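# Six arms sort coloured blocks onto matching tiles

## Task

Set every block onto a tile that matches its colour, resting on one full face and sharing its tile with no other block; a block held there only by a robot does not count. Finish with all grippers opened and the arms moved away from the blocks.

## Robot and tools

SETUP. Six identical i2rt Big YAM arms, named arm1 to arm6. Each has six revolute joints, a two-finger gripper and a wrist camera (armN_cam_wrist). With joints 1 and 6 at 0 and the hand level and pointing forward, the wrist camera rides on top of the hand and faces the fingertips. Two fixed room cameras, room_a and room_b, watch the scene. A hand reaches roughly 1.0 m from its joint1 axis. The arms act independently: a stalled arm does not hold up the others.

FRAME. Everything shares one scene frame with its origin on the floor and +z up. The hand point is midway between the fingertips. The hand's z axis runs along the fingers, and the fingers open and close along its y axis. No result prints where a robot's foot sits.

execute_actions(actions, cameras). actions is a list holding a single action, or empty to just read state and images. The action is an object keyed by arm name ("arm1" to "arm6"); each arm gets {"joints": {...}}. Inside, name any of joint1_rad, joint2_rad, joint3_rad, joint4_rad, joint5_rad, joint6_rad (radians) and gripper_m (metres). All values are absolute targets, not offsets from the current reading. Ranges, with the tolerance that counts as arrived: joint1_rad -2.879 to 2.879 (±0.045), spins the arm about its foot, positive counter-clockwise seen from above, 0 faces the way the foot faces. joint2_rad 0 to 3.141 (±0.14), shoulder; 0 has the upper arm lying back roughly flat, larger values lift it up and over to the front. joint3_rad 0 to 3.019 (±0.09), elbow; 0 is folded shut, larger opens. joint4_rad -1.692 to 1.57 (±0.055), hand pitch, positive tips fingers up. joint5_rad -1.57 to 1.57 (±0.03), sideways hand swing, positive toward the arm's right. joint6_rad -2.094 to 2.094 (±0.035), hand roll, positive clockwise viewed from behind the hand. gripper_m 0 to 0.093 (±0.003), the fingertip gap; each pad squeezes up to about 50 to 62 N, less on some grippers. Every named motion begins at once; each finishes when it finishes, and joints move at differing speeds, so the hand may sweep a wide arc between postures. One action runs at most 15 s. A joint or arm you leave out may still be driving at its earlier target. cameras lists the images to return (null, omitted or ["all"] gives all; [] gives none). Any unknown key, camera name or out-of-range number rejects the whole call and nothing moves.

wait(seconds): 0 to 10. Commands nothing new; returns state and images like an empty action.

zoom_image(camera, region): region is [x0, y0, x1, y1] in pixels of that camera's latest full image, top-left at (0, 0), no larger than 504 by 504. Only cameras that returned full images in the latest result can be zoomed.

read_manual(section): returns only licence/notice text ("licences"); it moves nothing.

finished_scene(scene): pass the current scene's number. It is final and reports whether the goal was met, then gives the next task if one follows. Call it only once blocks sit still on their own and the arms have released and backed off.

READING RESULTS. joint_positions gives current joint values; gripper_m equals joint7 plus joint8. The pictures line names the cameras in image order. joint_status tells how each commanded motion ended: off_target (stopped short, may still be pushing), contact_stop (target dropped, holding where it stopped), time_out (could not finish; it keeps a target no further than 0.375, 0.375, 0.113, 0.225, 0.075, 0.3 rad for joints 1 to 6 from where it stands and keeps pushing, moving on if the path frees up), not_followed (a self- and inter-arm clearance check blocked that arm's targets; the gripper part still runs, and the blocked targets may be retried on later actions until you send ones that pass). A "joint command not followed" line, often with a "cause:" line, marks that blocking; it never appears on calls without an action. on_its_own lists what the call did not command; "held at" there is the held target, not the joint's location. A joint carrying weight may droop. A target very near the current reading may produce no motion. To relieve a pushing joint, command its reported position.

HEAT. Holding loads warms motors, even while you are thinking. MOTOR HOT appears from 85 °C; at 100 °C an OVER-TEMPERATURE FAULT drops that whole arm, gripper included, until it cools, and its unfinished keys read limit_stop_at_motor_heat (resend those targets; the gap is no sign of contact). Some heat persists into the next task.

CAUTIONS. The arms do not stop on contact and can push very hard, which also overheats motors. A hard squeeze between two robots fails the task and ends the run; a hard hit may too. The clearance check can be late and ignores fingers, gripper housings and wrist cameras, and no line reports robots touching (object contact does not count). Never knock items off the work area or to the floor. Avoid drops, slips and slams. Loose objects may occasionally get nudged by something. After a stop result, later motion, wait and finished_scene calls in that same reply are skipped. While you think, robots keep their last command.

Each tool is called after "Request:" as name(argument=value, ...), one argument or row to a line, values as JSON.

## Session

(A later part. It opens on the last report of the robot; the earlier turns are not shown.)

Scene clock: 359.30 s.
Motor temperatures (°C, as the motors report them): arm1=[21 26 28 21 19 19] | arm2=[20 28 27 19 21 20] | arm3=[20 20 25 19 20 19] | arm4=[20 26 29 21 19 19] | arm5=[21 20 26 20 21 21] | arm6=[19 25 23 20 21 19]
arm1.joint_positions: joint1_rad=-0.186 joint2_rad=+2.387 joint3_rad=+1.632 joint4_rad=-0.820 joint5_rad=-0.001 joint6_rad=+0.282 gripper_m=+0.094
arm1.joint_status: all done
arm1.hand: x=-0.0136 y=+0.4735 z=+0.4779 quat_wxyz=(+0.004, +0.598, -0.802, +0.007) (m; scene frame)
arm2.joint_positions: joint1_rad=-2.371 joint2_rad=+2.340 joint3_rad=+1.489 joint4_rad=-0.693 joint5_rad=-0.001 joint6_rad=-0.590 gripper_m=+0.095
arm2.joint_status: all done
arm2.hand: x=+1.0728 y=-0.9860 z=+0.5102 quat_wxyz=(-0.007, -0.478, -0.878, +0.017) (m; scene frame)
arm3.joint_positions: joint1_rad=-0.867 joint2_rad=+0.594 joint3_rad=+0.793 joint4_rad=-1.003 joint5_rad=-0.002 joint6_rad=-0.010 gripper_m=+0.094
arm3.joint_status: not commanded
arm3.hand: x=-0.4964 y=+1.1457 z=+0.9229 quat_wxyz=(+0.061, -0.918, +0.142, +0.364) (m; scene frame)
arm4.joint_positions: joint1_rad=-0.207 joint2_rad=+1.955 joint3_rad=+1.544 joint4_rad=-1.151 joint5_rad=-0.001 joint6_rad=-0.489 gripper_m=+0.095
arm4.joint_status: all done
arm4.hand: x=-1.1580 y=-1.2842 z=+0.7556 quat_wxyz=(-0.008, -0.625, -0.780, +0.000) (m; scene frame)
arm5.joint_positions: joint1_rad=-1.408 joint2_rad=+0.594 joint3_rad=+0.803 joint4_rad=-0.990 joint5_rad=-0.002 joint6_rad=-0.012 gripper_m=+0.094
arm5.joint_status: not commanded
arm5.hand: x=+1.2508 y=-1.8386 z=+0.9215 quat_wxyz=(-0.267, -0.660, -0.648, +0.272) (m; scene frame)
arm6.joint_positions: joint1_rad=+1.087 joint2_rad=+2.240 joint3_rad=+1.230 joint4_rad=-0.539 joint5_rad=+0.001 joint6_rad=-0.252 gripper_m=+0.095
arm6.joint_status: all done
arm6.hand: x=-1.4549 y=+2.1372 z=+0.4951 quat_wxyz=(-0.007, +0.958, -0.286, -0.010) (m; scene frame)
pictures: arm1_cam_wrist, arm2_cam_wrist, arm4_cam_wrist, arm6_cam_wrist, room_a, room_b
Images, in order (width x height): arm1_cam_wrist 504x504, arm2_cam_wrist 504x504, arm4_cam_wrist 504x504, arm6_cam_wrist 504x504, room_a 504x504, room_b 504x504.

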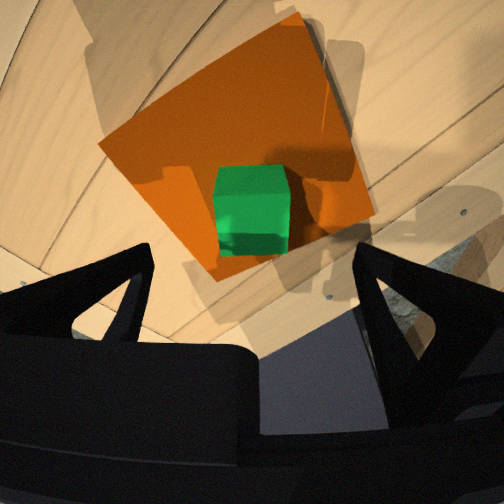

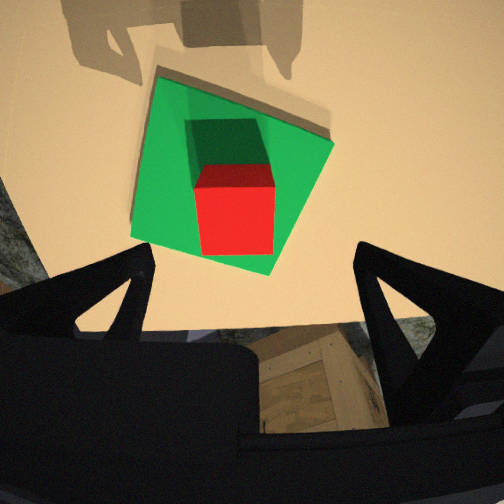

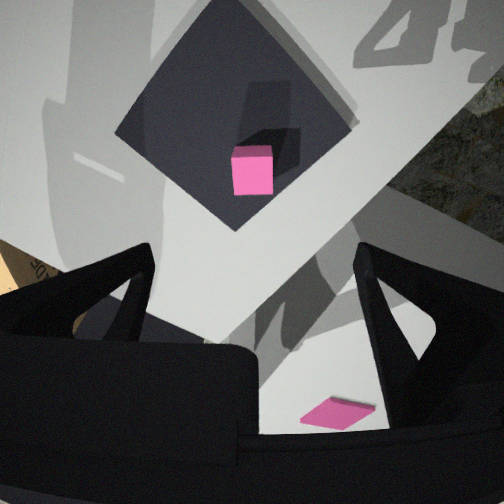

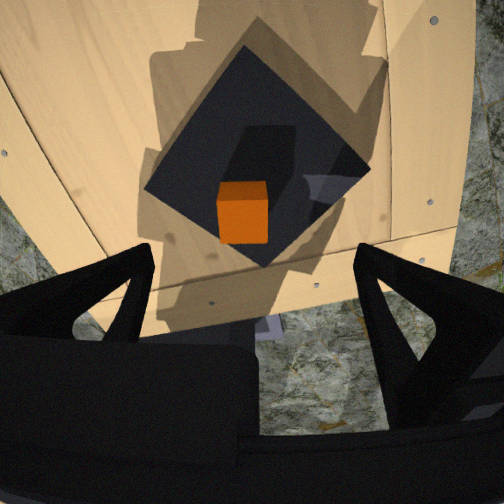

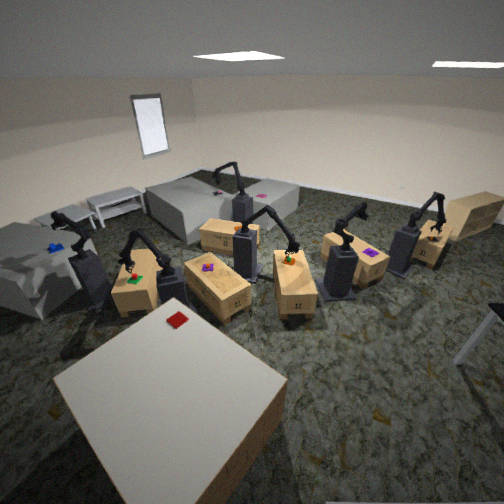

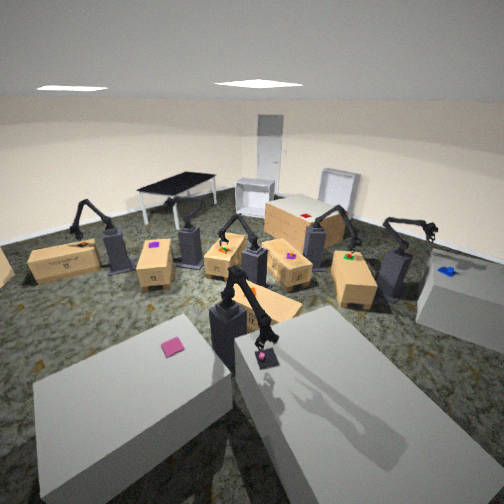

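Request:
execute_actions(
  actions=[
    {"arm1": {"joints": {"joint2_rad": 2.46, "joint3_rad": 1.636, "joint4_rad": -0.712}}, "arm2": {"joints": {"joint1_rad": -2.36, "joint2_rad": 2.47, "joint3_rad": 1.545, "joint4_rad": -0.607}}, "arm4": {"joints": {"joint1_rad": -0.22, "joint2_rad": 2.065, "joint3_rad": 1.445, "joint4_rad": -0.946}}, "arm6": {"joints": {"joint1_rad": 1.10, "joint2_rad": 2.36, "joint3_rad": 1.277, "joint4_rad": -0.453}}},
  ],
  cameras=["arm1_cam_wrist", "arm2_cam_wrist", "arm4_cam_wrist", "arm6_cam_wrist"],
)

Scene clock: 402.20 s.
Motor temperatures (°C, as the motors report them): arm1=[21 27 27 21 19 19] | arm2=[20 28 26 19 21 20] | arm3=[20 20 26 19 20 19] | arm4=[20 26 29 21 19 19] | arm5=[21 20 26 20 21 21] | arm6=[19 25 23 20 21 19]
arm1.joint_positions: joint1_rad=-0.186 joint2_rad=+2.455 joint3_rad=+1.632 joint4_rad=-0.722 joint5_rad=-0.001 joint6_rad=+0.282 gripper_m=+0.094
arm1.joint_status: all done
arm1.hand: x=-0.0135 y=+0.4754 z=+0.4371 quat_wxyz=(-0.005, +0.598, -0.802, -0.005) (m; scene frame)
arm2.joint_positions: joint1_rad=-2.371 joint2_rad=+2.474 joint3_rad=+1.521 joint4_rad=-0.618 joint5_rad=-0.001 joint6_rad=-0.591 gripper_m=+0.095
arm2.joint_status: all done
arm2.hand: x=+1.0727 y=-0.9769 z=+0.4425 quat_wxyz=(-0.001, -0.478, -0.878, +0.005) (m; scene frame)
arm3.joint_positions: joint1_rad=-0.867 joint2_rad=+0.594 joint3_rad=+0.793 joint4_rad=-1.003 joint5_rad=-0.002 joint6_rad=-0.010 gripper_m=+0.094
arm3.joint_status: not commanded
arm3.hand: x=-0.4964 y=+1.1457 z=+0.9229 quat_wxyz=(+0.061, -0.918, +0.142, +0.364) (m; scene frame)
arm4.joint_positions: joint1_rad=-0.207 joint2_rad=+2.067 joint3_rad=+1.449 joint4_rad=-0.962 joint5_rad=-0.001 joint6_rad=-0.489 gripper_m=+0.095
arm4.joint_status: all done
arm4.hand: x=-1.1547 y=-1.2766 z=+0.6620 quat_wxyz=(-0.004, -0.625, -0.780, -0.008) (m; scene frame)
arm5.joint_positions: joint1_rad=-1.408 joint2_rad=+0.594 joint3_rad=+0.803 joint4_rad=-0.990 joint5_rad=-0.002 joint6_rad=-0.012 gripper_m=+0.094
arm5.joint_status: not commanded
arm5.hand: x=+1.2508 y=-1.8386 z=+0.9215 quat_wxyz=(-0.267, -0.660, -0.648, +0.272) (m; scene frame)
arm6.joint_positions: joint1_rad=+1.091 joint2_rad=+2.357 joint3_rad=+1.268 joint4_rad=-0.467 joint5_rad=+0.001 joint6_rad=-0.252 gripper_m=+0.095
arm6.joint_status: all done
arm6.hand: x=-1.4564 y=+2.1356 z=+0.4446 quat_wxyz=(-0.005, +0.959, -0.284, -0.007) (m; scene frame)
pictures: arm1_cam_wrist, arm2_cam_wrist, arm4_cam_wrist, arm6_cam_wrist
Images, in order (width x height): arm1_cam_wrist 504x504, arm2_cam_wrist 504x504, arm4_cam_wrist 504x504, arm6_cam_wrist 504x504.

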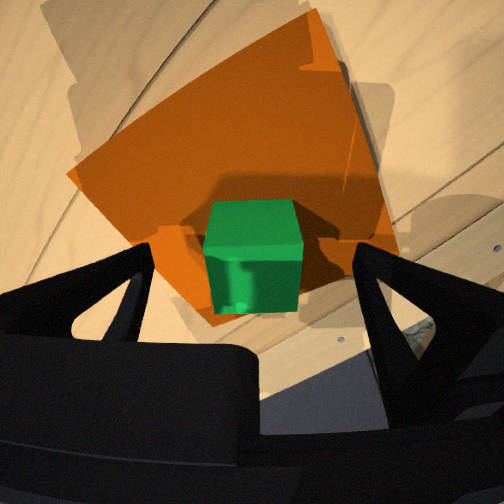

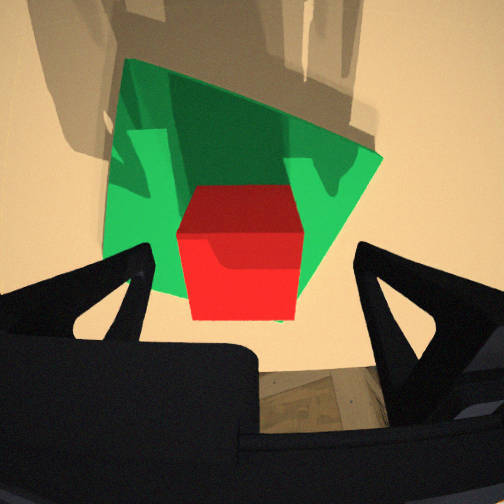

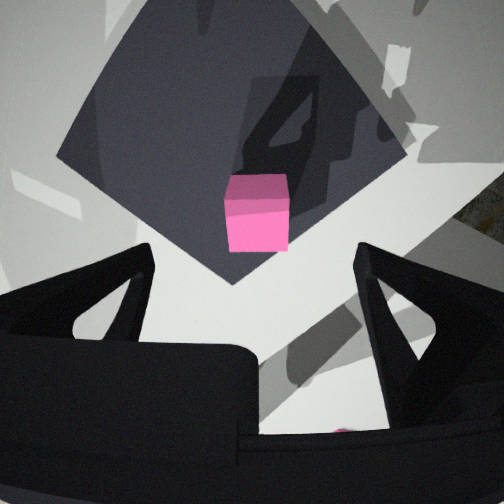

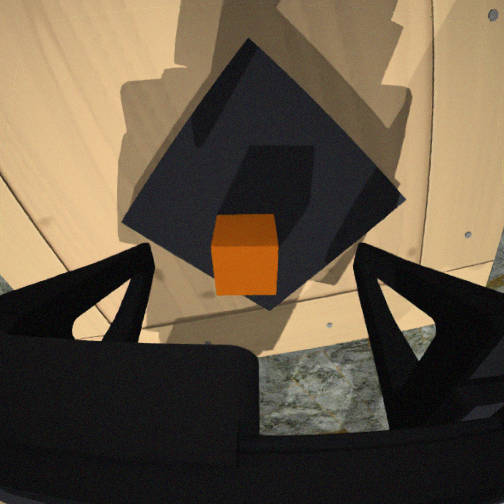

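Request:
execute_actions(
  actions=[
    {"arm1": {"joints": {"joint2_rad": 2.483}}, "arm2": {"joints": {"gripper_m": 0.03}}, "arm4": {"joints": {"joint2_rad": 2.12, "joint3_rad": 1.42, "joint4_rad": -0.862}}, "arm6": {"joints": {"joint2_rad": 2.377}}},
  ],
  cameras=["arm1_cam_wrist", "arm2_cam_wrist", "arm4_cam_wrist", "arm6_cam_wrist"],
)

Scene clock: 423.90 s.
Motor temperatures (°C, as the motors report them): arm1=[21 27 27 21 19 19] | arm2=[20 28 26 19 21 20] | arm3=[20 20 26 19 20 19] | arm4=[20 27 28 21 19 19] | arm5=[21 20 26 20 21 21] | arm6=[19 25 22 20 21 19]
arm1.joint_positions: joint1_rad=-0.186 joint2_rad=+2.461 joint3_rad=+1.632 joint4_rad=-0.722 joint5_rad=-0.001 joint6_rad=+0.282 gripper_m=+0.094
arm1.joint_status: all done
arm1.hand: x=-0.0135 y=+0.4734 z=+0.4337 quat_wxyz=(-0.003, +0.598, -0.802, -0.003) (m; scene frame)
arm2.joint_positions: joint1_rad=-2.371 joint2_rad=+2.474 joint3_rad=+1.521 joint4_rad=-0.618 joint5_rad=-0.002 joint6_rad=-0.592 gripper_m=+0.048
arm2.joint_status: gripper_m off_target (ended at +0.048, target +0.030)
arm2.hand: x=+1.0731 y=-0.9770 z=+0.4425 quat_wxyz=(-0.001, -0.478, -0.879, +0.005) (m; scene frame)
arm3.joint_positions: joint1_rad=-0.867 joint2_rad=+0.594 joint3_rad=+0.793 joint4_rad=-1.003 joint5_rad=-0.002 joint6_rad=-0.010 gripper_m=+0.094
arm3.joint_status: not commanded
arm3.hand: x=-0.4964 y=+1.1457 z=+0.9229 quat_wxyz=(+0.061, -0.918, +0.142, +0.364) (m; scene frame)
arm4.joint_positions: joint1_rad=-0.207 joint2_rad=+2.099 joint3_rad=+1.433 joint4_rad=-0.878 joint5_rad=-0.001 joint6_rad=-0.489 gripper_m=+0.095
arm4.joint_status: all done
arm4.hand: x=-1.1562 y=-1.2833 z=+0.6392 quat_wxyz=(-0.011, -0.625, -0.780, +0.008) (m; scene frame)
arm5.joint_positions: joint1_rad=-1.408 joint2_rad=+0.594 joint3_rad=+0.803 joint4_rad=-0.990 joint5_rad=-0.002 joint6_rad=-0.012 gripper_m=+0.094
arm5.joint_status: not commanded
arm5.hand: x=+1.2508 y=-1.8386 z=+0.9215 quat_wxyz=(-0.267, -0.660, -0.648, +0.272) (m; scene frame)
arm6.joint_positions: joint1_rad=+1.091 joint2_rad=+2.357 joint3_rad=+1.268 joint4_rad=-0.467 joint5_rad=+0.001 joint6_rad=-0.252 gripper_m=+0.095
arm6.joint_status: all done
arm6.hand: x=-1.4564 y=+2.1356 z=+0.4446 quat_wxyz=(-0.005, +0.959, -0.284, -0.007) (m; scene frame)
pictures: arm1_cam_wrist, arm2_cam_wrist, arm4_cam_wrist, arm6_cam_wrist
Images, in order (width x height): arm1_cam_wrist 504x504, arm2_cam_wrist 504x504, arm4_cam_wrist 504x504, arm6_cam_wrist 504x504.

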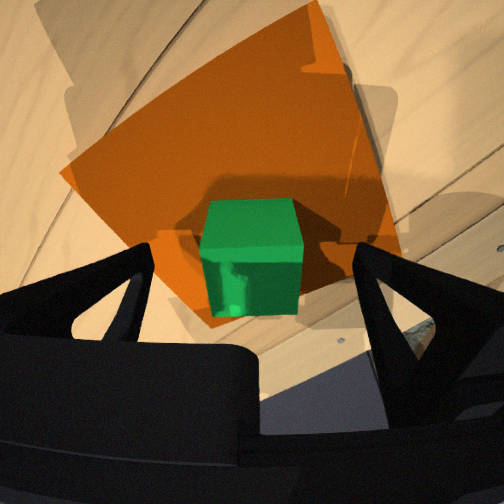

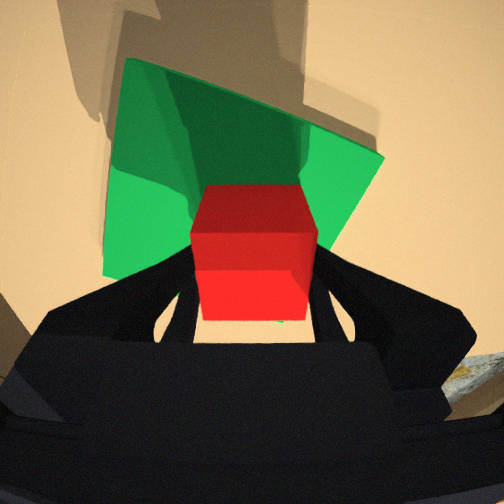

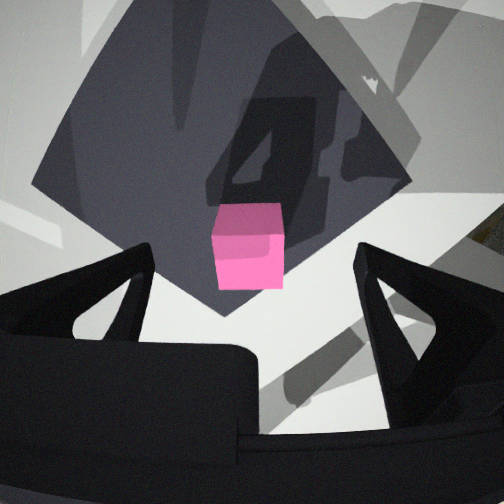

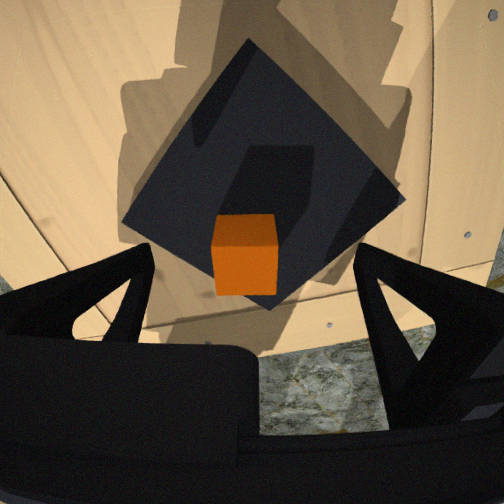

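Request:
execute_actions(
  actions=[
    {"arm1": {"joints": {"joint2_rad": 2.497}}, "arm2": {"joints": {"joint2_rad": 1.87, "joint3_rad": 1.95, "joint4_rad": -1.64}}, "arm4": {"joints": {"joint2_rad": 2.145}}, "arm6": {"joints": {"joint2_rad": 2.394}}},
  ],
  cameras=["arm1_cam_wrist", "arm2_cam_wrist", "arm4_cam_wrist", "arm6_cam_wrist"],
)

Scene clock: 455.17 s.
Motor temperatures (°C, as the motors report them): arm1=[21 27 26 21 19 19] | arm2=[20 29 26 19 21 20] | arm3=[20 20 26 19 20 19] | arm4=[20 26 28 21 19 19] | arm5=[21 20 26 20 21 21] | arm6=[19 25 22 20 21 19]
arm1.joint_positions: joint1_rad=-0.186 joint2_rad=+2.479 joint3_rad=+1.632 joint4_rad=-0.722 joint5_rad=-0.001 joint6_rad=+0.282 gripper_m=+0.094
arm1.joint_status: all done
arm1.hand: x=-0.0135 y=+0.4672 z=+0.4233 quat_wxyz=(+0.002, +0.598, -0.802, +0.004) (m; scene frame)
arm2.joint_positions: joint1_rad=-2.371 joint2_rad=+1.890 joint3_rad=+1.933 joint4_rad=-1.627 joint5_rad=-0.002 joint6_rad=-0.592 gripper_m=+0.048
arm2.joint_status: all done
arm2.hand: x=+1.0750 y=-0.9733 z=+0.9276 quat_wxyz=(+0.002, -0.478, -0.879, -0.001) (m; scene frame)
arm3.joint_positions: joint1_rad=-0.867 joint2_rad=+0.594 joint3_rad=+0.793 joint4_rad=-1.003 joint5_rad=-0.002 joint6_rad=-0.010 gripper_m=+0.094
arm3.joint_status: not commanded
arm3.hand: x=-0.4964 y=+1.1457 z=+0.9229 quat_wxyz=(+0.061, -0.918, +0.142, +0.364) (m; scene frame)
arm4.joint_positions: joint1_rad=-0.207 joint2_rad=+2.121 joint3_rad=+1.433 joint4_rad=-0.878 joint5_rad=-0.001 joint6_rad=-0.489 gripper_m=+0.095
arm4.joint_status: all done
arm4.hand: x=-1.1549 y=-1.2791 z=+0.6270 quat_wxyz=(-0.007, -0.625, -0.780, -0.002) (m; scene frame)
arm5.joint_positions: joint1_rad=-1.408 joint2_rad=+0.594 joint3_rad=+0.803 joint4_rad=-0.990 joint5_rad=-0.002 joint6_rad=-0.012 gripper_m=+0.094
arm5.joint_status: not commanded
arm5.hand: x=+1.2508 y=-1.8386 z=+0.9215 quat_wxyz=(-0.267, -0.660, -0.648, +0.272) (m; scene frame)
arm6.joint_positions: joint1_rad=+1.091 joint2_rad=+2.373 joint3_rad=+1.268 joint4_rad=-0.467 joint5_rad=+0.001 joint6_rad=-0.252 gripper_m=+0.095
arm6.joint_status: all done
arm6.hand: x=-1.4524 y=+2.1313 z=+0.4367 quat_wxyz=(-0.001, +0.959, -0.284, +0.000) (m; scene frame)
pictures: arm1_cam_wrist, arm2_cam_wrist, arm4_cam_wrist, arm6_cam_wrist
Images, in order (width x height): arm1_cam_wrist 504x504, arm2_cam_wrist 504x504, arm4_cam_wrist 504x504, arm6_cam_wrist 504x504.

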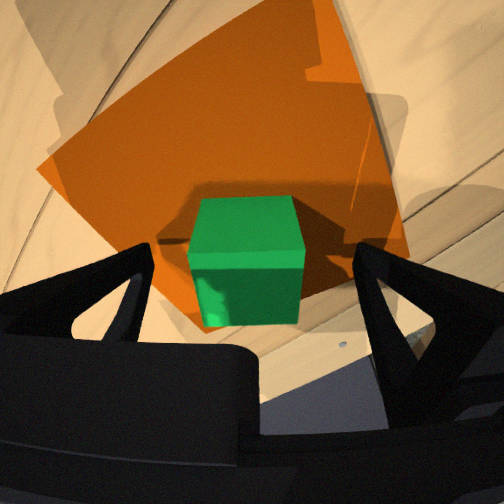

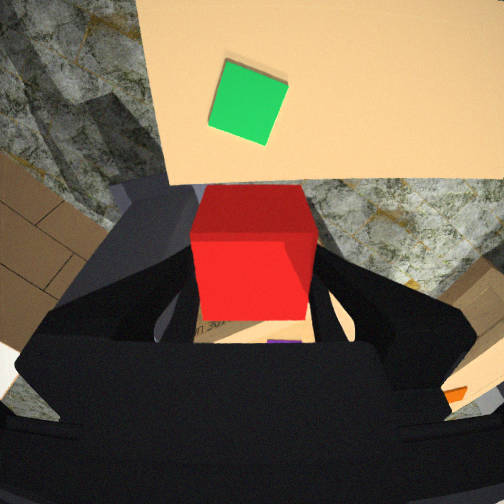

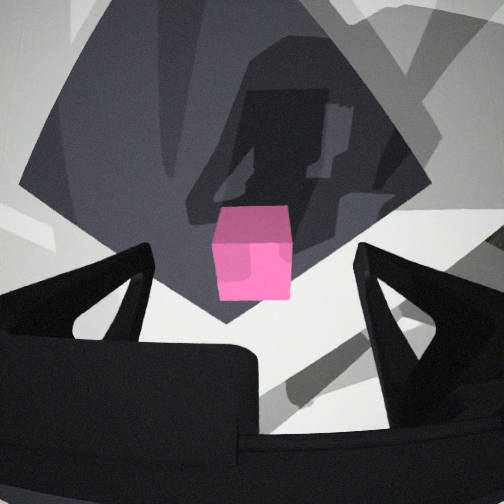

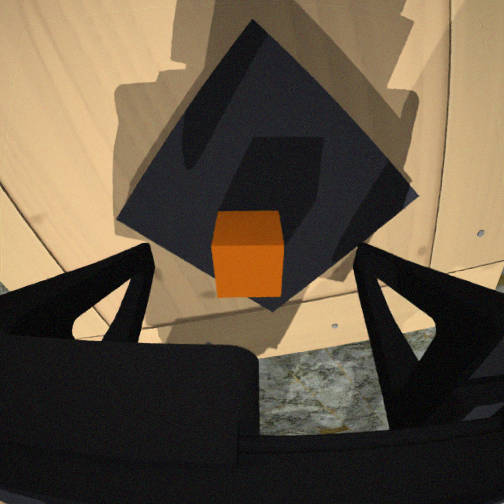

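Request:
execute_actions(
  actions=[
    {"arm1": {"joints": {"gripper_m": 0.02}}, "arm2": {"joints": {"joint1_rad": 0.11, "joint6_rad": 0.0}}, "arm4": {"joints": {"gripper_m": 0.012}}, "arm6": {"joints": {"gripper_m": 0.012}}},
  ],
  cameras=["arm1_cam_wrist", "arm2_cam_wrist", "arm4_cam_wrist", "arm6_cam_wrist"],
)

Scene clock: 462.27 s.
Motor temperatures (°C, as the motors report them): arm1=[21 27 26 21 19 19] | arm2=[20 29 27 19 21 20] | arm3=[20 20 26 19 20 19] | arm4=[20 26 28 21 19 19] | arm5=[21 20 27 20 21 21] | arm6=[19 25 22 20 21 19]
arm1.joint_positions: joint1_rad=-0.186 joint2_rad=+2.479 joint3_rad=+1.632 joint4_rad=-0.722 joint5_rad=-0.001 joint6_rad=+0.282 gripper_m=+0.037
arm1.joint_status: gripper_m off_target (ended at +0.037, target +0.020)
arm1.hand: x=-0.0135 y=+0.4673 z=+0.4233 quat_wxyz=(+0.002, +0.598, -0.802, +0.004) (m; scene frame)
arm2.joint_positions: joint1_rad=+0.121 joint2_rad=+1.890 joint3_rad=+1.933 joint4_rad=-1.627 joint5_rad=-0.002 joint6_rad=-0.009 gripper_m=+0.048
arm2.joint_status: all done
arm2.hand: x=+1.4461 y=+0.0687 z=+0.9163 quat_wxyz=(+0.010, +0.441, -0.898, +0.005) (m; scene frame)
arm3.joint_positions: joint1_rad=-0.867 joint2_rad=+0.594 joint3_rad=+0.793 joint4_rad=-1.003 joint5_rad=-0.002 joint6_rad=-0.010 gripper_m=+0.094
arm3.joint_status: not commanded
arm3.hand: x=-0.4964 y=+1.1457 z=+0.9229 quat_wxyz=(+0.061, -0.918, +0.142, +0.364) (m; scene frame)
arm4.joint_positions: joint1_rad=-0.207 joint2_rad=+2.121 joint3_rad=+1.433 joint4_rad=-0.878 joint5_rad=-0.001 joint6_rad=-0.490 gripper_m=+0.031
arm4.joint_status: gripper_m off_target (ended at +0.031, target +0.012)
arm4.hand: x=-1.1549 y=-1.2791 z=+0.6270 quat_wxyz=(-0.007, -0.625, -0.781, -0.002) (m; scene frame)
arm5.joint_positions: joint1_rad=-1.408 joint2_rad=+0.594 joint3_rad=+0.803 joint4_rad=-0.990 joint5_rad=-0.002 joint6_rad=-0.012 gripper_m=+0.094
arm5.joint_status: not commanded
arm5.hand: x=+1.2508 y=-1.8386 z=+0.9215 quat_wxyz=(-0.267, -0.660, -0.648, +0.272) (m; scene frame)
arm6.joint_positions: joint1_rad=+1.091 joint2_rad=+2.373 joint3_rad=+1.268 joint4_rad=-0.467 joint5_rad=+0.000 joint6_rad=-0.253 gripper_m=+0.029
arm6.joint_status: gripper_m off_target (ended at +0.029, target +0.012)
arm6.hand: x=-1.4525 y=+2.1313 z=+0.4367 quat_wxyz=(-0.001, +0.959, -0.284, +0.000) (m; scene frame)
pictures: arm1_cam_wrist, arm2_cam_wrist, arm4_cam_wrist, arm6_cam_wrist
Images, in order (width x height): arm1_cam_wrist 504x504, arm2_cam_wrist 504x504, arm4_cam_wrist 504x504, arm6_cam_wrist 504x504.

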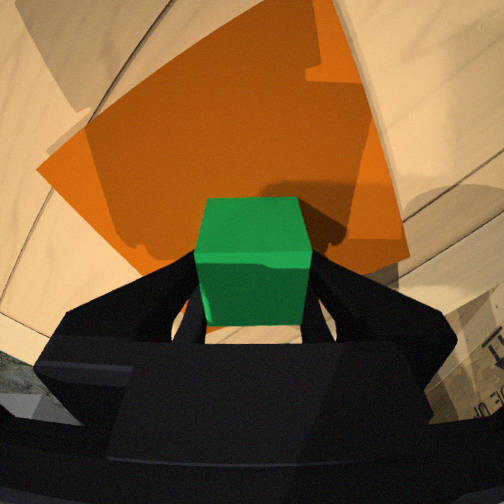

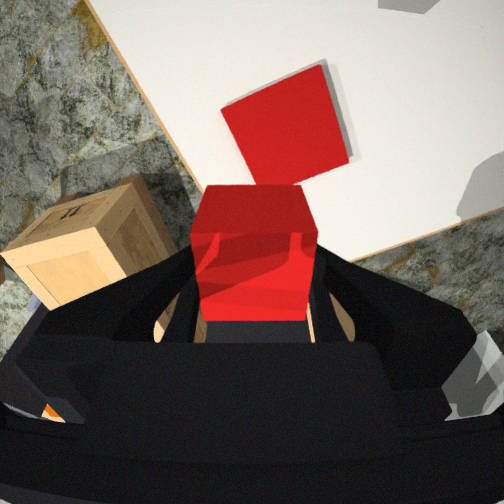

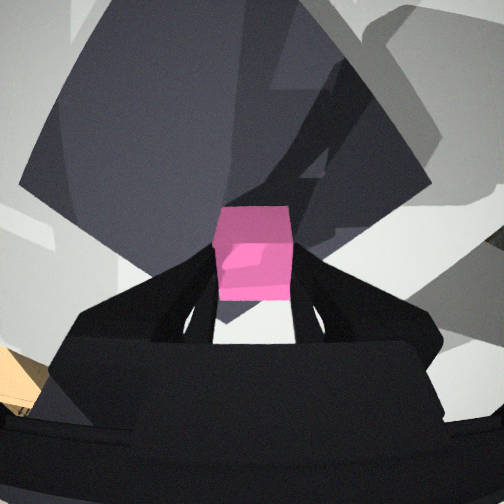

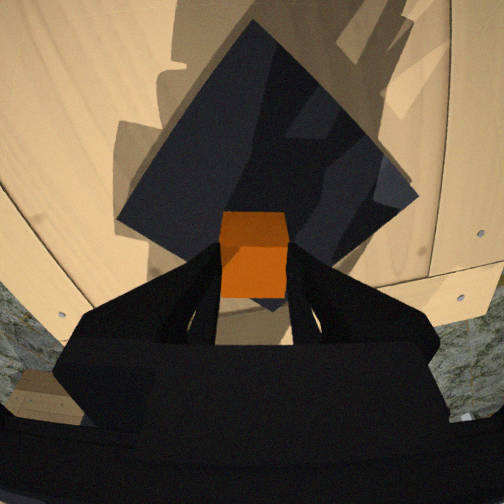

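Request:
execute_actions(
  actions=[
    {"arm1": {"joints": {"joint1_rad": -1.9, "joint2_rad": 1.93, "joint3_rad": 1.515, "joint4_rad": -1.14, "joint6_rad": 0.0}}, "arm2": {"joints": {"joint1_rad": 0.045, "joint2_rad": 1.96, "joint3_rad": 1.586, "joint4_rad": -1.177}}, "arm4": {"joints": {"joint1_rad": -1.5, "joint2_rad": 1.70, "joint3_rad": 1.57, "joint4_rad": -1.40, "joint6_rad": 0.0}}, "arm6": {"joints": {"joint1_rad": -2.274, "joint2_rad": 2.095, "joint3_rad": 1.545, "joint4_rad": -1.0, "joint6_rad": 0.0}}},
  ],
  cameras=["arm1_cam_wrist", "arm2_cam_wrist", "arm3_cam_wrist", "arm4_cam_wrist", "arm6_cam_wrist"],
)

Scene clock: 515.50 s.
Motor temperatures (°C, as the motors report them): arm1=[21 28 27 21 19 19] | arm2=[20 29 29 19 21 20] | arm3=[20 20 27 19 20 19] | arm4=[20 27 28 21 19 19] | arm5=[21 20 27 20 21 21] | arm6=[19 25 22 20 21 19]
arm1.joint_positions: joint1_rad=-1.908 joint2_rad=+1.938 joint3_rad=+1.514 joint4_rad=-1.131 joint5_rad=+0.000 joint6_rad=+0.009 gripper_m=+0.037
arm1.joint_status: all done
arm1.hand: x=+0.5469 y=-0.2361 z=+0.7113 quat_wxyz=(-0.010, -0.083, -0.996, +0.006) (m; scene frame)
arm2.joint_positions: joint1_rad=+0.039 joint2_rad=+1.982 joint3_rad=+1.567 joint4_rad=-1.190 joint5_rad=-0.001 joint6_rad=-0.008 gripper_m=+0.048
arm2.joint_status: all done
arm2.hand: x=+1.4768 y=+0.0307 z=+0.7279 quat_wxyz=(+0.020, +0.403, -0.915, +0.010) (m; scene frame)
arm3.joint_positions: joint1_rad=-0.867 joint2_rad=+0.594 joint3_rad=+0.793 joint4_rad=-1.003 joint5_rad=-0.002 joint6_rad=-0.010 gripper_m=+0.094
arm3.joint_status: not commanded
arm3.hand: x=-0.4964 y=+1.1457 z=+0.9229 quat_wxyz=(+0.061, -0.918, +0.142, +0.364) (m; scene frame)
arm4.joint_positions: joint1_rad=-1.505 joint2_rad=+1.699 joint3_rad=+1.570 joint4_rad=-1.385 joint5_rad=+0.001 joint6_rad=-0.010 gripper_m=+0.031
arm4.joint_status: all done
arm4.hand: x=-1.5361 y=-0.7273 z=+0.8952 quat_wxyz=(+0.000, -1.000, -0.007, +0.022) (m; scene frame)
arm5.joint_positions: joint1_rad=-1.408 joint2_rad=+0.594 joint3_rad=+0.803 joint4_rad=-0.990 joint5_rad=-0.002 joint6_rad=-0.012 gripper_m=+0.094
arm5.joint_status: not commanded
arm5.hand: x=+1.2508 y=-1.8386 z=+0.9215 quat_wxyz=(-0.267, -0.660, -0.648, +0.272) (m; scene frame)
arm6.joint_positions: joint1_rad=-2.280 joint2_rad=+2.096 joint3_rad=+1.544 joint4_rad=-0.984 joint5_rad=+0.002 joint6_rad=-0.006 gripper_m=+0.029
arm6.joint_status: all done
arm6.hand: x=-0.8097 y=+1.2266 z=+0.6535 quat_wxyz=(-0.013, -0.502, -0.865, +0.008) (m; scene frame)
pictures: arm1_cam_wrist, arm2_cam_wrist, arm3_cam_wrist, arm4_cam_wrist, arm6_cam_wrist
Images, in order (width x height): arm1_cam_wrist 504x504, arm2_cam_wrist 504x504, arm3_cam_wrist 504x504, arm4_cam_wrist 504x504, arm6_cam_wrist 504x504.

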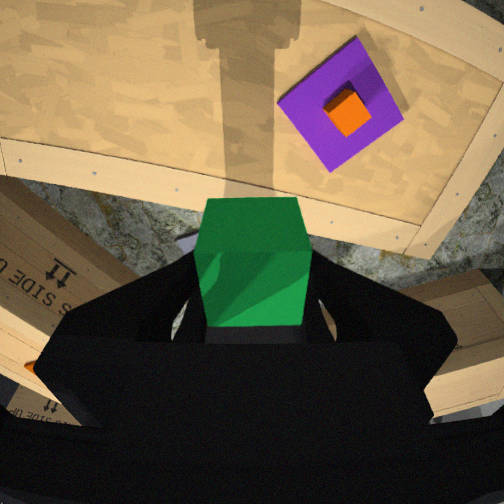

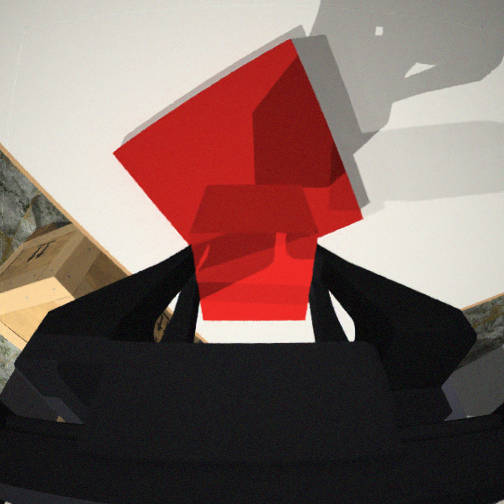

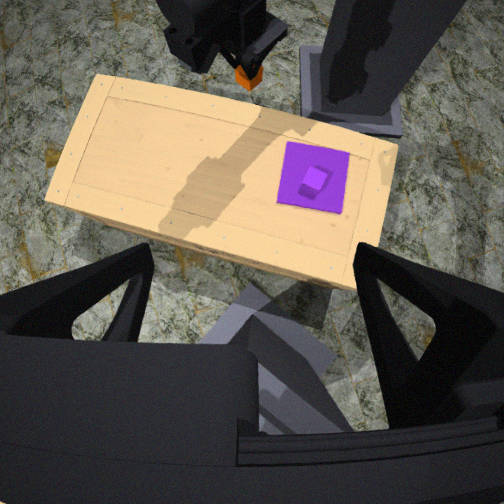

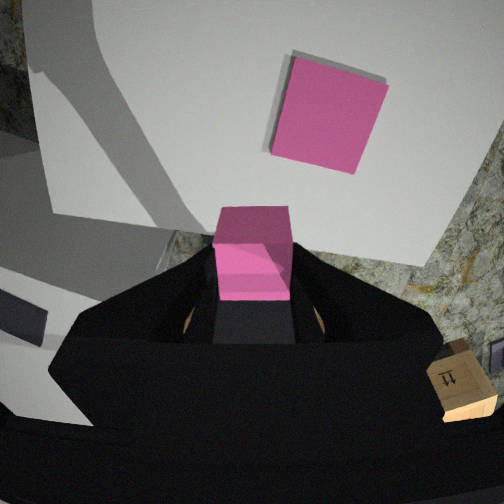

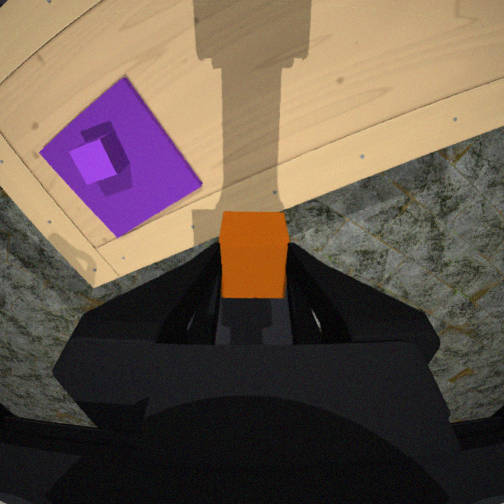

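Request:
execute_actions(
  actions=[
    {"arm1": {"joints": {"joint1_rad": -1.808, "joint2_rad": 2.357, "joint3_rad": 1.555, "joint4_rad": -0.732}}, "arm2": {"joints": {"joint1_rad": 0.066, "joint2_rad": 2.012, "joint3_rad": 1.53, "joint4_rad": -1.044}}, "arm4": {"joints": {"joint1_rad": -1.681, "joint2_rad": 2.04, "joint3_rad": 1.41, "joint4_rad": -0.918}}, "arm6": {"joints": {"joint2_rad": 2.35, "joint3_rad": 1.69, "joint4_rad": -0.875}}},
  ],
  cameras=["arm1_cam_wrist", "arm2_cam_wrist", "arm3_cam_wrist", "arm4_cam_wrist", "arm6_cam_wrist", "room_a", "room_b"],
)

Scene clock: 562.27 s.
Motor temperatures (°C, as the motors report them): arm1=[21 28 28 21 19 19] | arm2=[20 30 29 19 21 20] | arm3=[20 19 27 19 20 19] | arm4=[20 26 30 21 19 19] | arm5=[21 20 27 20 21 21] | arm6=[19 26 23 20 21 19]
arm1.joint_positions: joint1_rad=-1.801 joint2_rad=+2.358 joint3_rad=+1.536 joint4_rad=-0.741 joint5_rad=+0.000 joint6_rad=+0.008 gripper_m=+0.037
arm1.joint_status: all done
arm1.hand: x=+0.5805 y=-0.1795 z=+0.4778 quat_wxyz=(-0.005, -0.030, -1.000, +0.006) (m; scene frame)
arm2.joint_positions: joint1_rad=+0.057 joint2_rad=+2.006 joint3_rad=+1.526 joint4_rad=-1.059 joint5_rad=-0.001 joint6_rad=-0.008 gripper_m=+0.048
arm2.joint_status: all done
arm2.hand: x=+1.4779 y=+0.0473 z=+0.7001 quat_wxyz=(-0.011, +0.412, -0.911, -0.004) (m; scene frame)
arm3.joint_positions: joint1_rad=-0.867 joint2_rad=+0.594 joint3_rad=+0.793 joint4_rad=-1.003 joint5_rad=-0.002 joint6_rad=-0.010 gripper_m=+0.094
arm3.joint_status: not commanded
arm3.hand: x=-0.4964 y=+1.1457 z=+0.9229 quat_wxyz=(+0.061, -0.918, +0.142, +0.364) (m; scene frame)
arm4.joint_positions: joint1_rad=-1.692 joint2_rad=+2.029 joint3_rad=+1.401 joint4_rad=-0.933 joint5_rad=+0.001 joint6_rad=-0.009 gripper_m=+0.031
arm4.joint_status: all done
arm4.hand: x=-1.5547 y=-0.6230 z=+0.6618 quat_wxyz=(+0.001, -0.996, +0.087, -0.001) (m; scene frame)
arm5.joint_positions: joint1_rad=-1.408 joint2_rad=+0.594 joint3_rad=+0.803 joint4_rad=-0.990 joint5_rad=-0.002 joint6_rad=-0.012 gripper_m=+0.094
arm5.joint_status: not commanded
arm5.hand: x=+1.2508 y=-1.8386 z=+0.9215 quat_wxyz=(-0.267, -0.660, -0.648, +0.272) (m; scene frame)
arm6.joint_positions: joint1_rad=-2.280 joint2_rad=+2.363 joint3_rad=+1.672 joint4_rad=-0.884 joint5_rad=+0.002 joint6_rad=-0.006 gripper_m=+0.029
arm6.joint_status: all done
arm6.hand: x=-0.7960 y=+1.2025 z=+0.5343 quat_wxyz=(+0.004, -0.502, -0.865, -0.001) (m; scene frame)
pictures: arm1_cam_wrist, arm2_cam_wrist, arm3_cam_wrist, arm4_cam_wrist, arm6_cam_wrist, room_a, room_b
Images, in order (width x height): arm1_cam_wrist 504x504, arm2_cam_wrist 504x504, arm3_cam_wrist 504x504, arm4_cam_wrist 504x504, arm6_cam_wrist 504x504, room_a 504x504, room_b 504x504.

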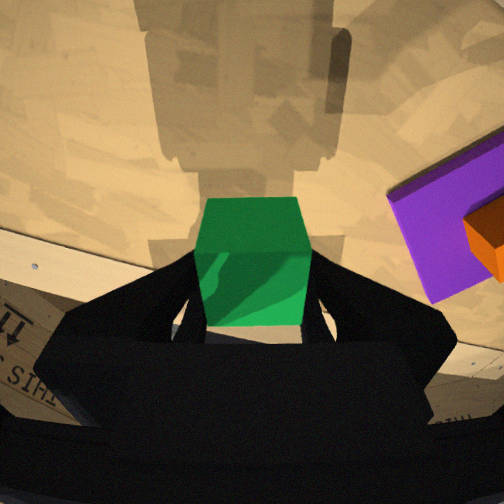

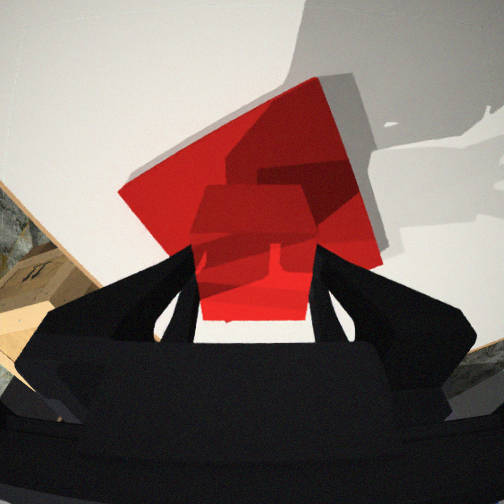

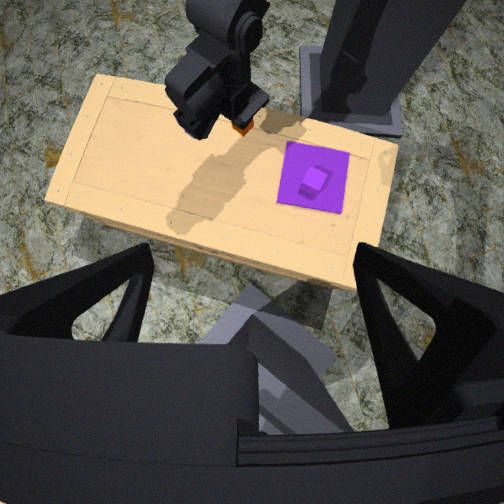

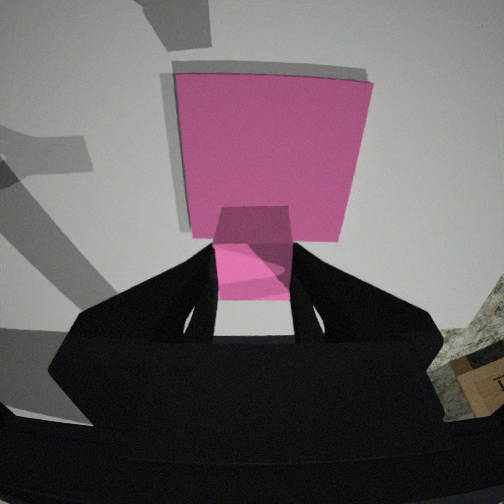

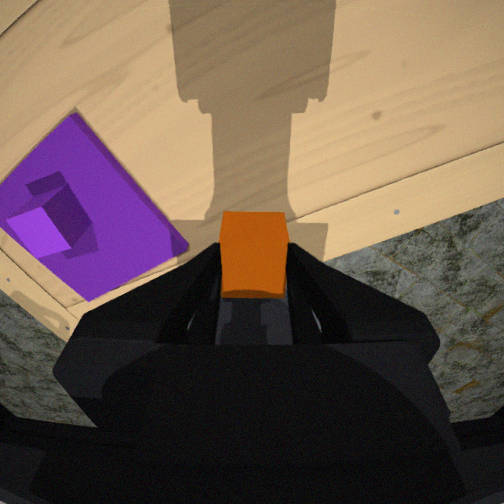

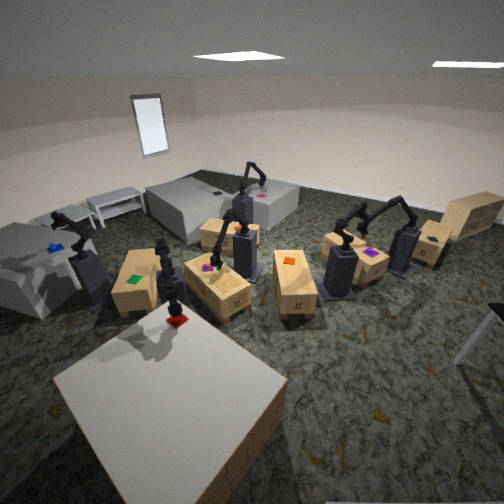

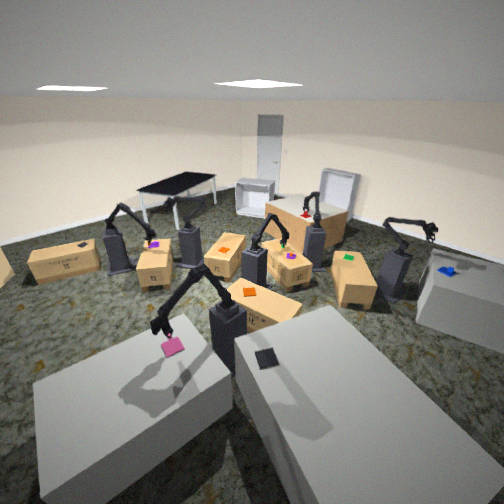

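Request:
execute_actions(
  actions=[],
)

Scene clock: 580.00 s.
Motor temperatures (°C, as the motors report them): arm1=[21 28 28 21 19 19] | arm2=[20 30 28 19 21 20] | arm3=[20 19 27 19 20 19] | arm4=[20 27 29 21 19 19] | arm5=[21 20 27 20 21 21] | arm6=[19 26 24 20 21 19]
arm1.joint_positions: joint1_rad=-1.801 joint2_rad=+2.358 joint3_rad=+1.536 joint4_rad=-0.741 joint5_rad=+0.000 joint6_rad=+0.008 gripper_m=+0.037
arm1.joint_status: all done
arm1.hand: x=+0.5805 y=-0.1795 z=+0.4778 quat_wxyz=(-0.005, -0.030, -1.000, +0.006) (m; scene frame)
arm2.joint_positions: joint1_rad=+0.057 joint2_rad=+2.006 joint3_rad=+1.526 joint4_rad=-1.059 joint5_rad=-0.001 joint6_rad=-0.008 gripper_m=+0.048
arm2.joint_status: all done
arm2.hand: x=+1.4779 y=+0.0473 z=+0.7001 quat_wxyz=(-0.011, +0.412, -0.911, -0.004) (m; scene frame)
arm3.joint_positions: joint1_rad=-0.867 joint2_rad=+0.594 joint3_rad=+0.793 joint4_rad=-1.003 joint5_rad=-0.002 joint6_rad=-0.010 gripper_m=+0.094
arm3.joint_status: not commanded
arm3.hand: x=-0.4964 y=+1.1457 z=+0.9229 quat_wxyz=(+0.061, -0.918, +0.142, +0.364) (m; scene frame)
arm4.joint_positions: joint1_rad=-1.692 joint2_rad=+2.029 joint3_rad=+1.401 joint4_rad=-0.933 joint5_rad=+0.001 joint6_rad=-0.009 gripper_m=+0.031
arm4.joint_status: all done
arm4.hand: x=-1.5547 y=-0.6230 z=+0.6618 quat_wxyz=(+0.001, -0.996, +0.087, -0.001) (m; scene frame)
arm5.joint_positions: joint1_rad=-1.408 joint2_rad=+0.594 joint3_rad=+0.803 joint4_rad=-0.990 joint5_rad=-0.002 joint6_rad=-0.012 gripper_m=+0.094
arm5.joint_status: not commanded
arm5.hand: x=+1.2508 y=-1.8386 z=+0.9215 quat_wxyz=(-0.267, -0.660, -0.648, +0.272) (m; scene frame)
arm6.joint_positions: joint1_rad=-2.280 joint2_rad=+2.363 joint3_rad=+1.672 joint4_rad=-0.884 joint5_rad=+0.002 joint6_rad=-0.006 gripper_m=+0.029
arm6.joint_status: all done
arm6.hand: x=-0.7960 y=+1.2025 z=+0.5343 quat_wxyz=(+0.004, -0.502, -0.865, -0.001) (m; scene frame)
pictures: arm1_cam_wrist, arm2_cam_wrist, arm3_cam_wrist, arm4_cam_wrist, arm5_cam_wrist, arm6_cam_wrist, room_a, room_b
Images, in order (width x height): arm1_cam_wrist 504x504, arm2_cam_wrist 504x504, arm3_cam_wrist 504x504, arm4_cam_wrist 504x504, arm5_cam_wrist 504x504, arm6_cam_wrist 504x504, room_a 504x504, room_b 504x504.

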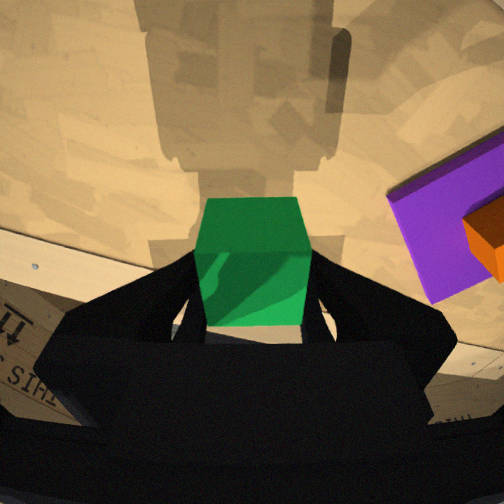

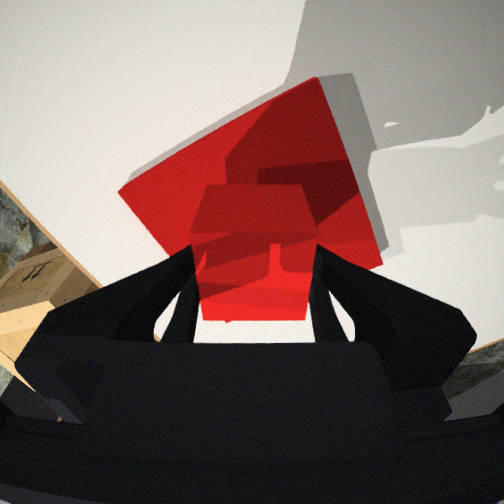

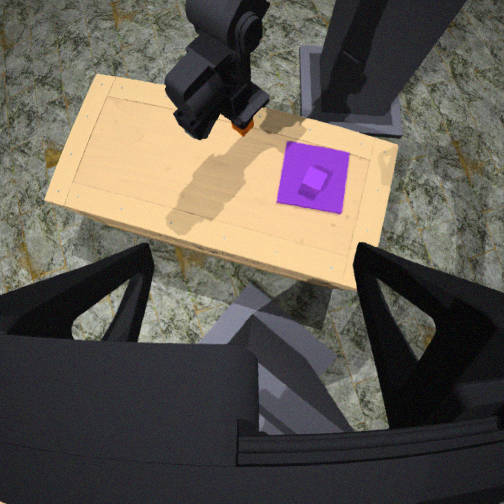

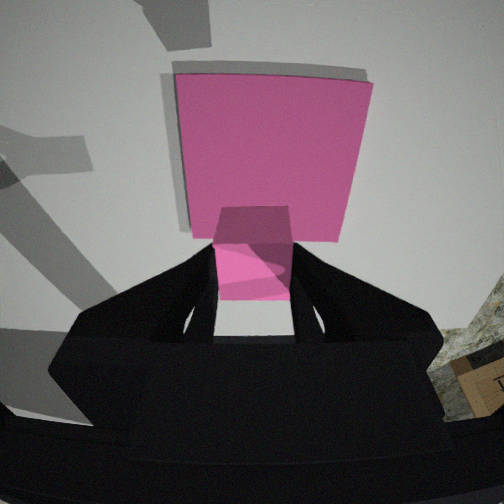

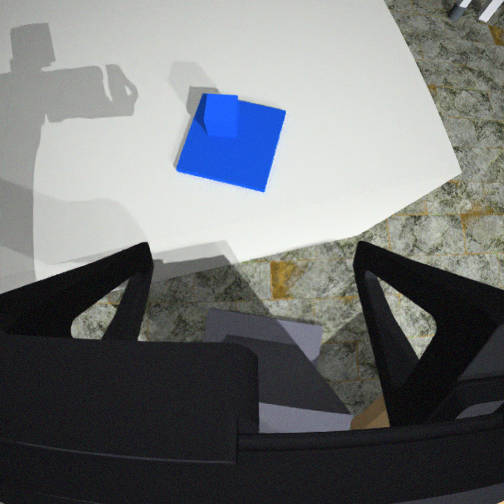

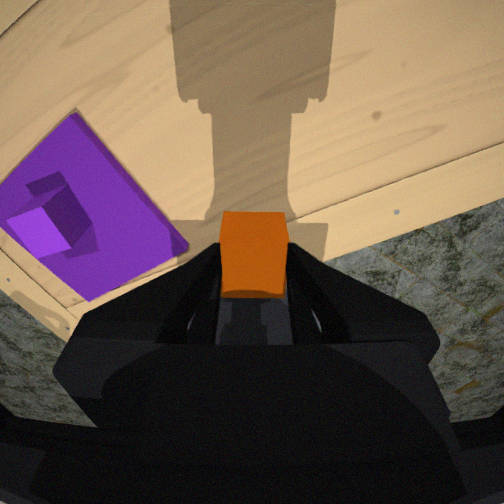

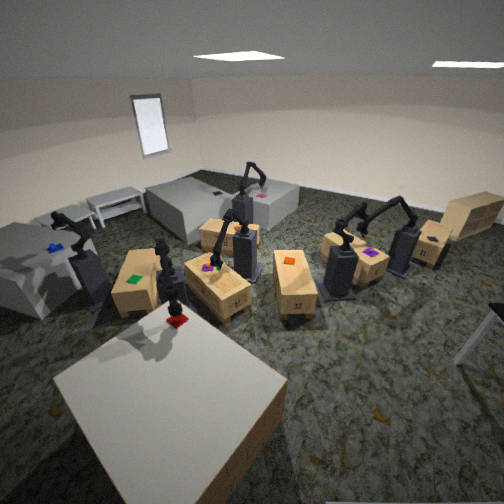

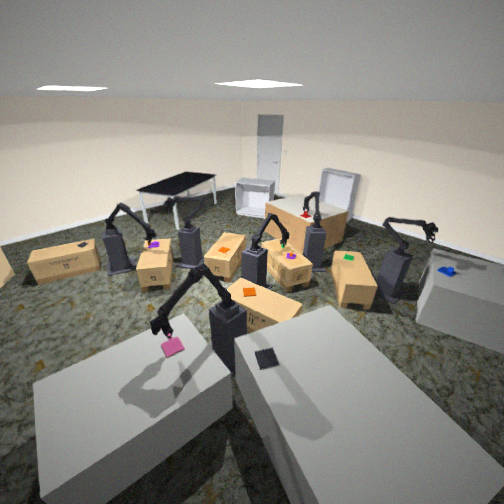

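Request:
zoom_image(
  camera="arm5_cam_wrist",
  region=[150, 50, 310, 210],
)

Request:
zoom_image(
  camera="room_b",
  region=[400, 230, 500, 310],
)

Region (150, 50, 310, 210) of arm5_cam_wrist's 504x504 image, scaled by 3.150, with more detail than that image has.

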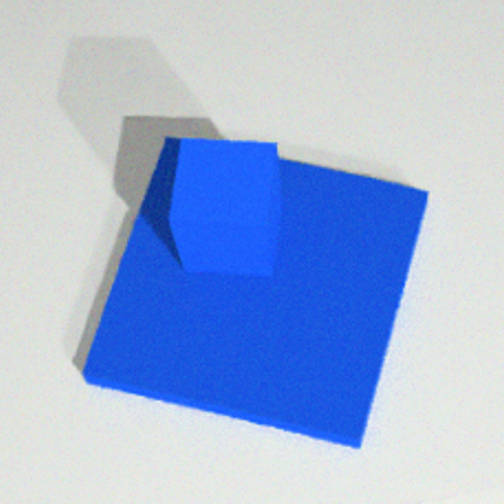

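Region (400, 230, 500, 310) of room_b's 504x504 image, scaled by 5.040, with more detail than that image has; it fills the top 403 rows of this view, and the rest is white.

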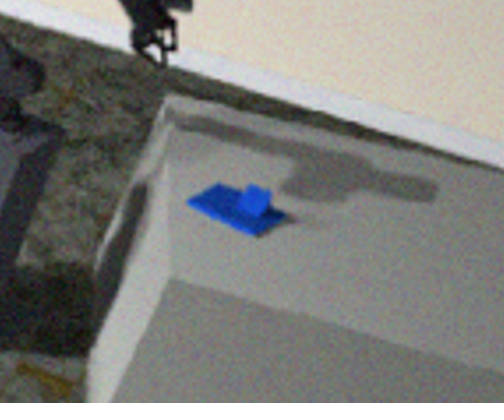

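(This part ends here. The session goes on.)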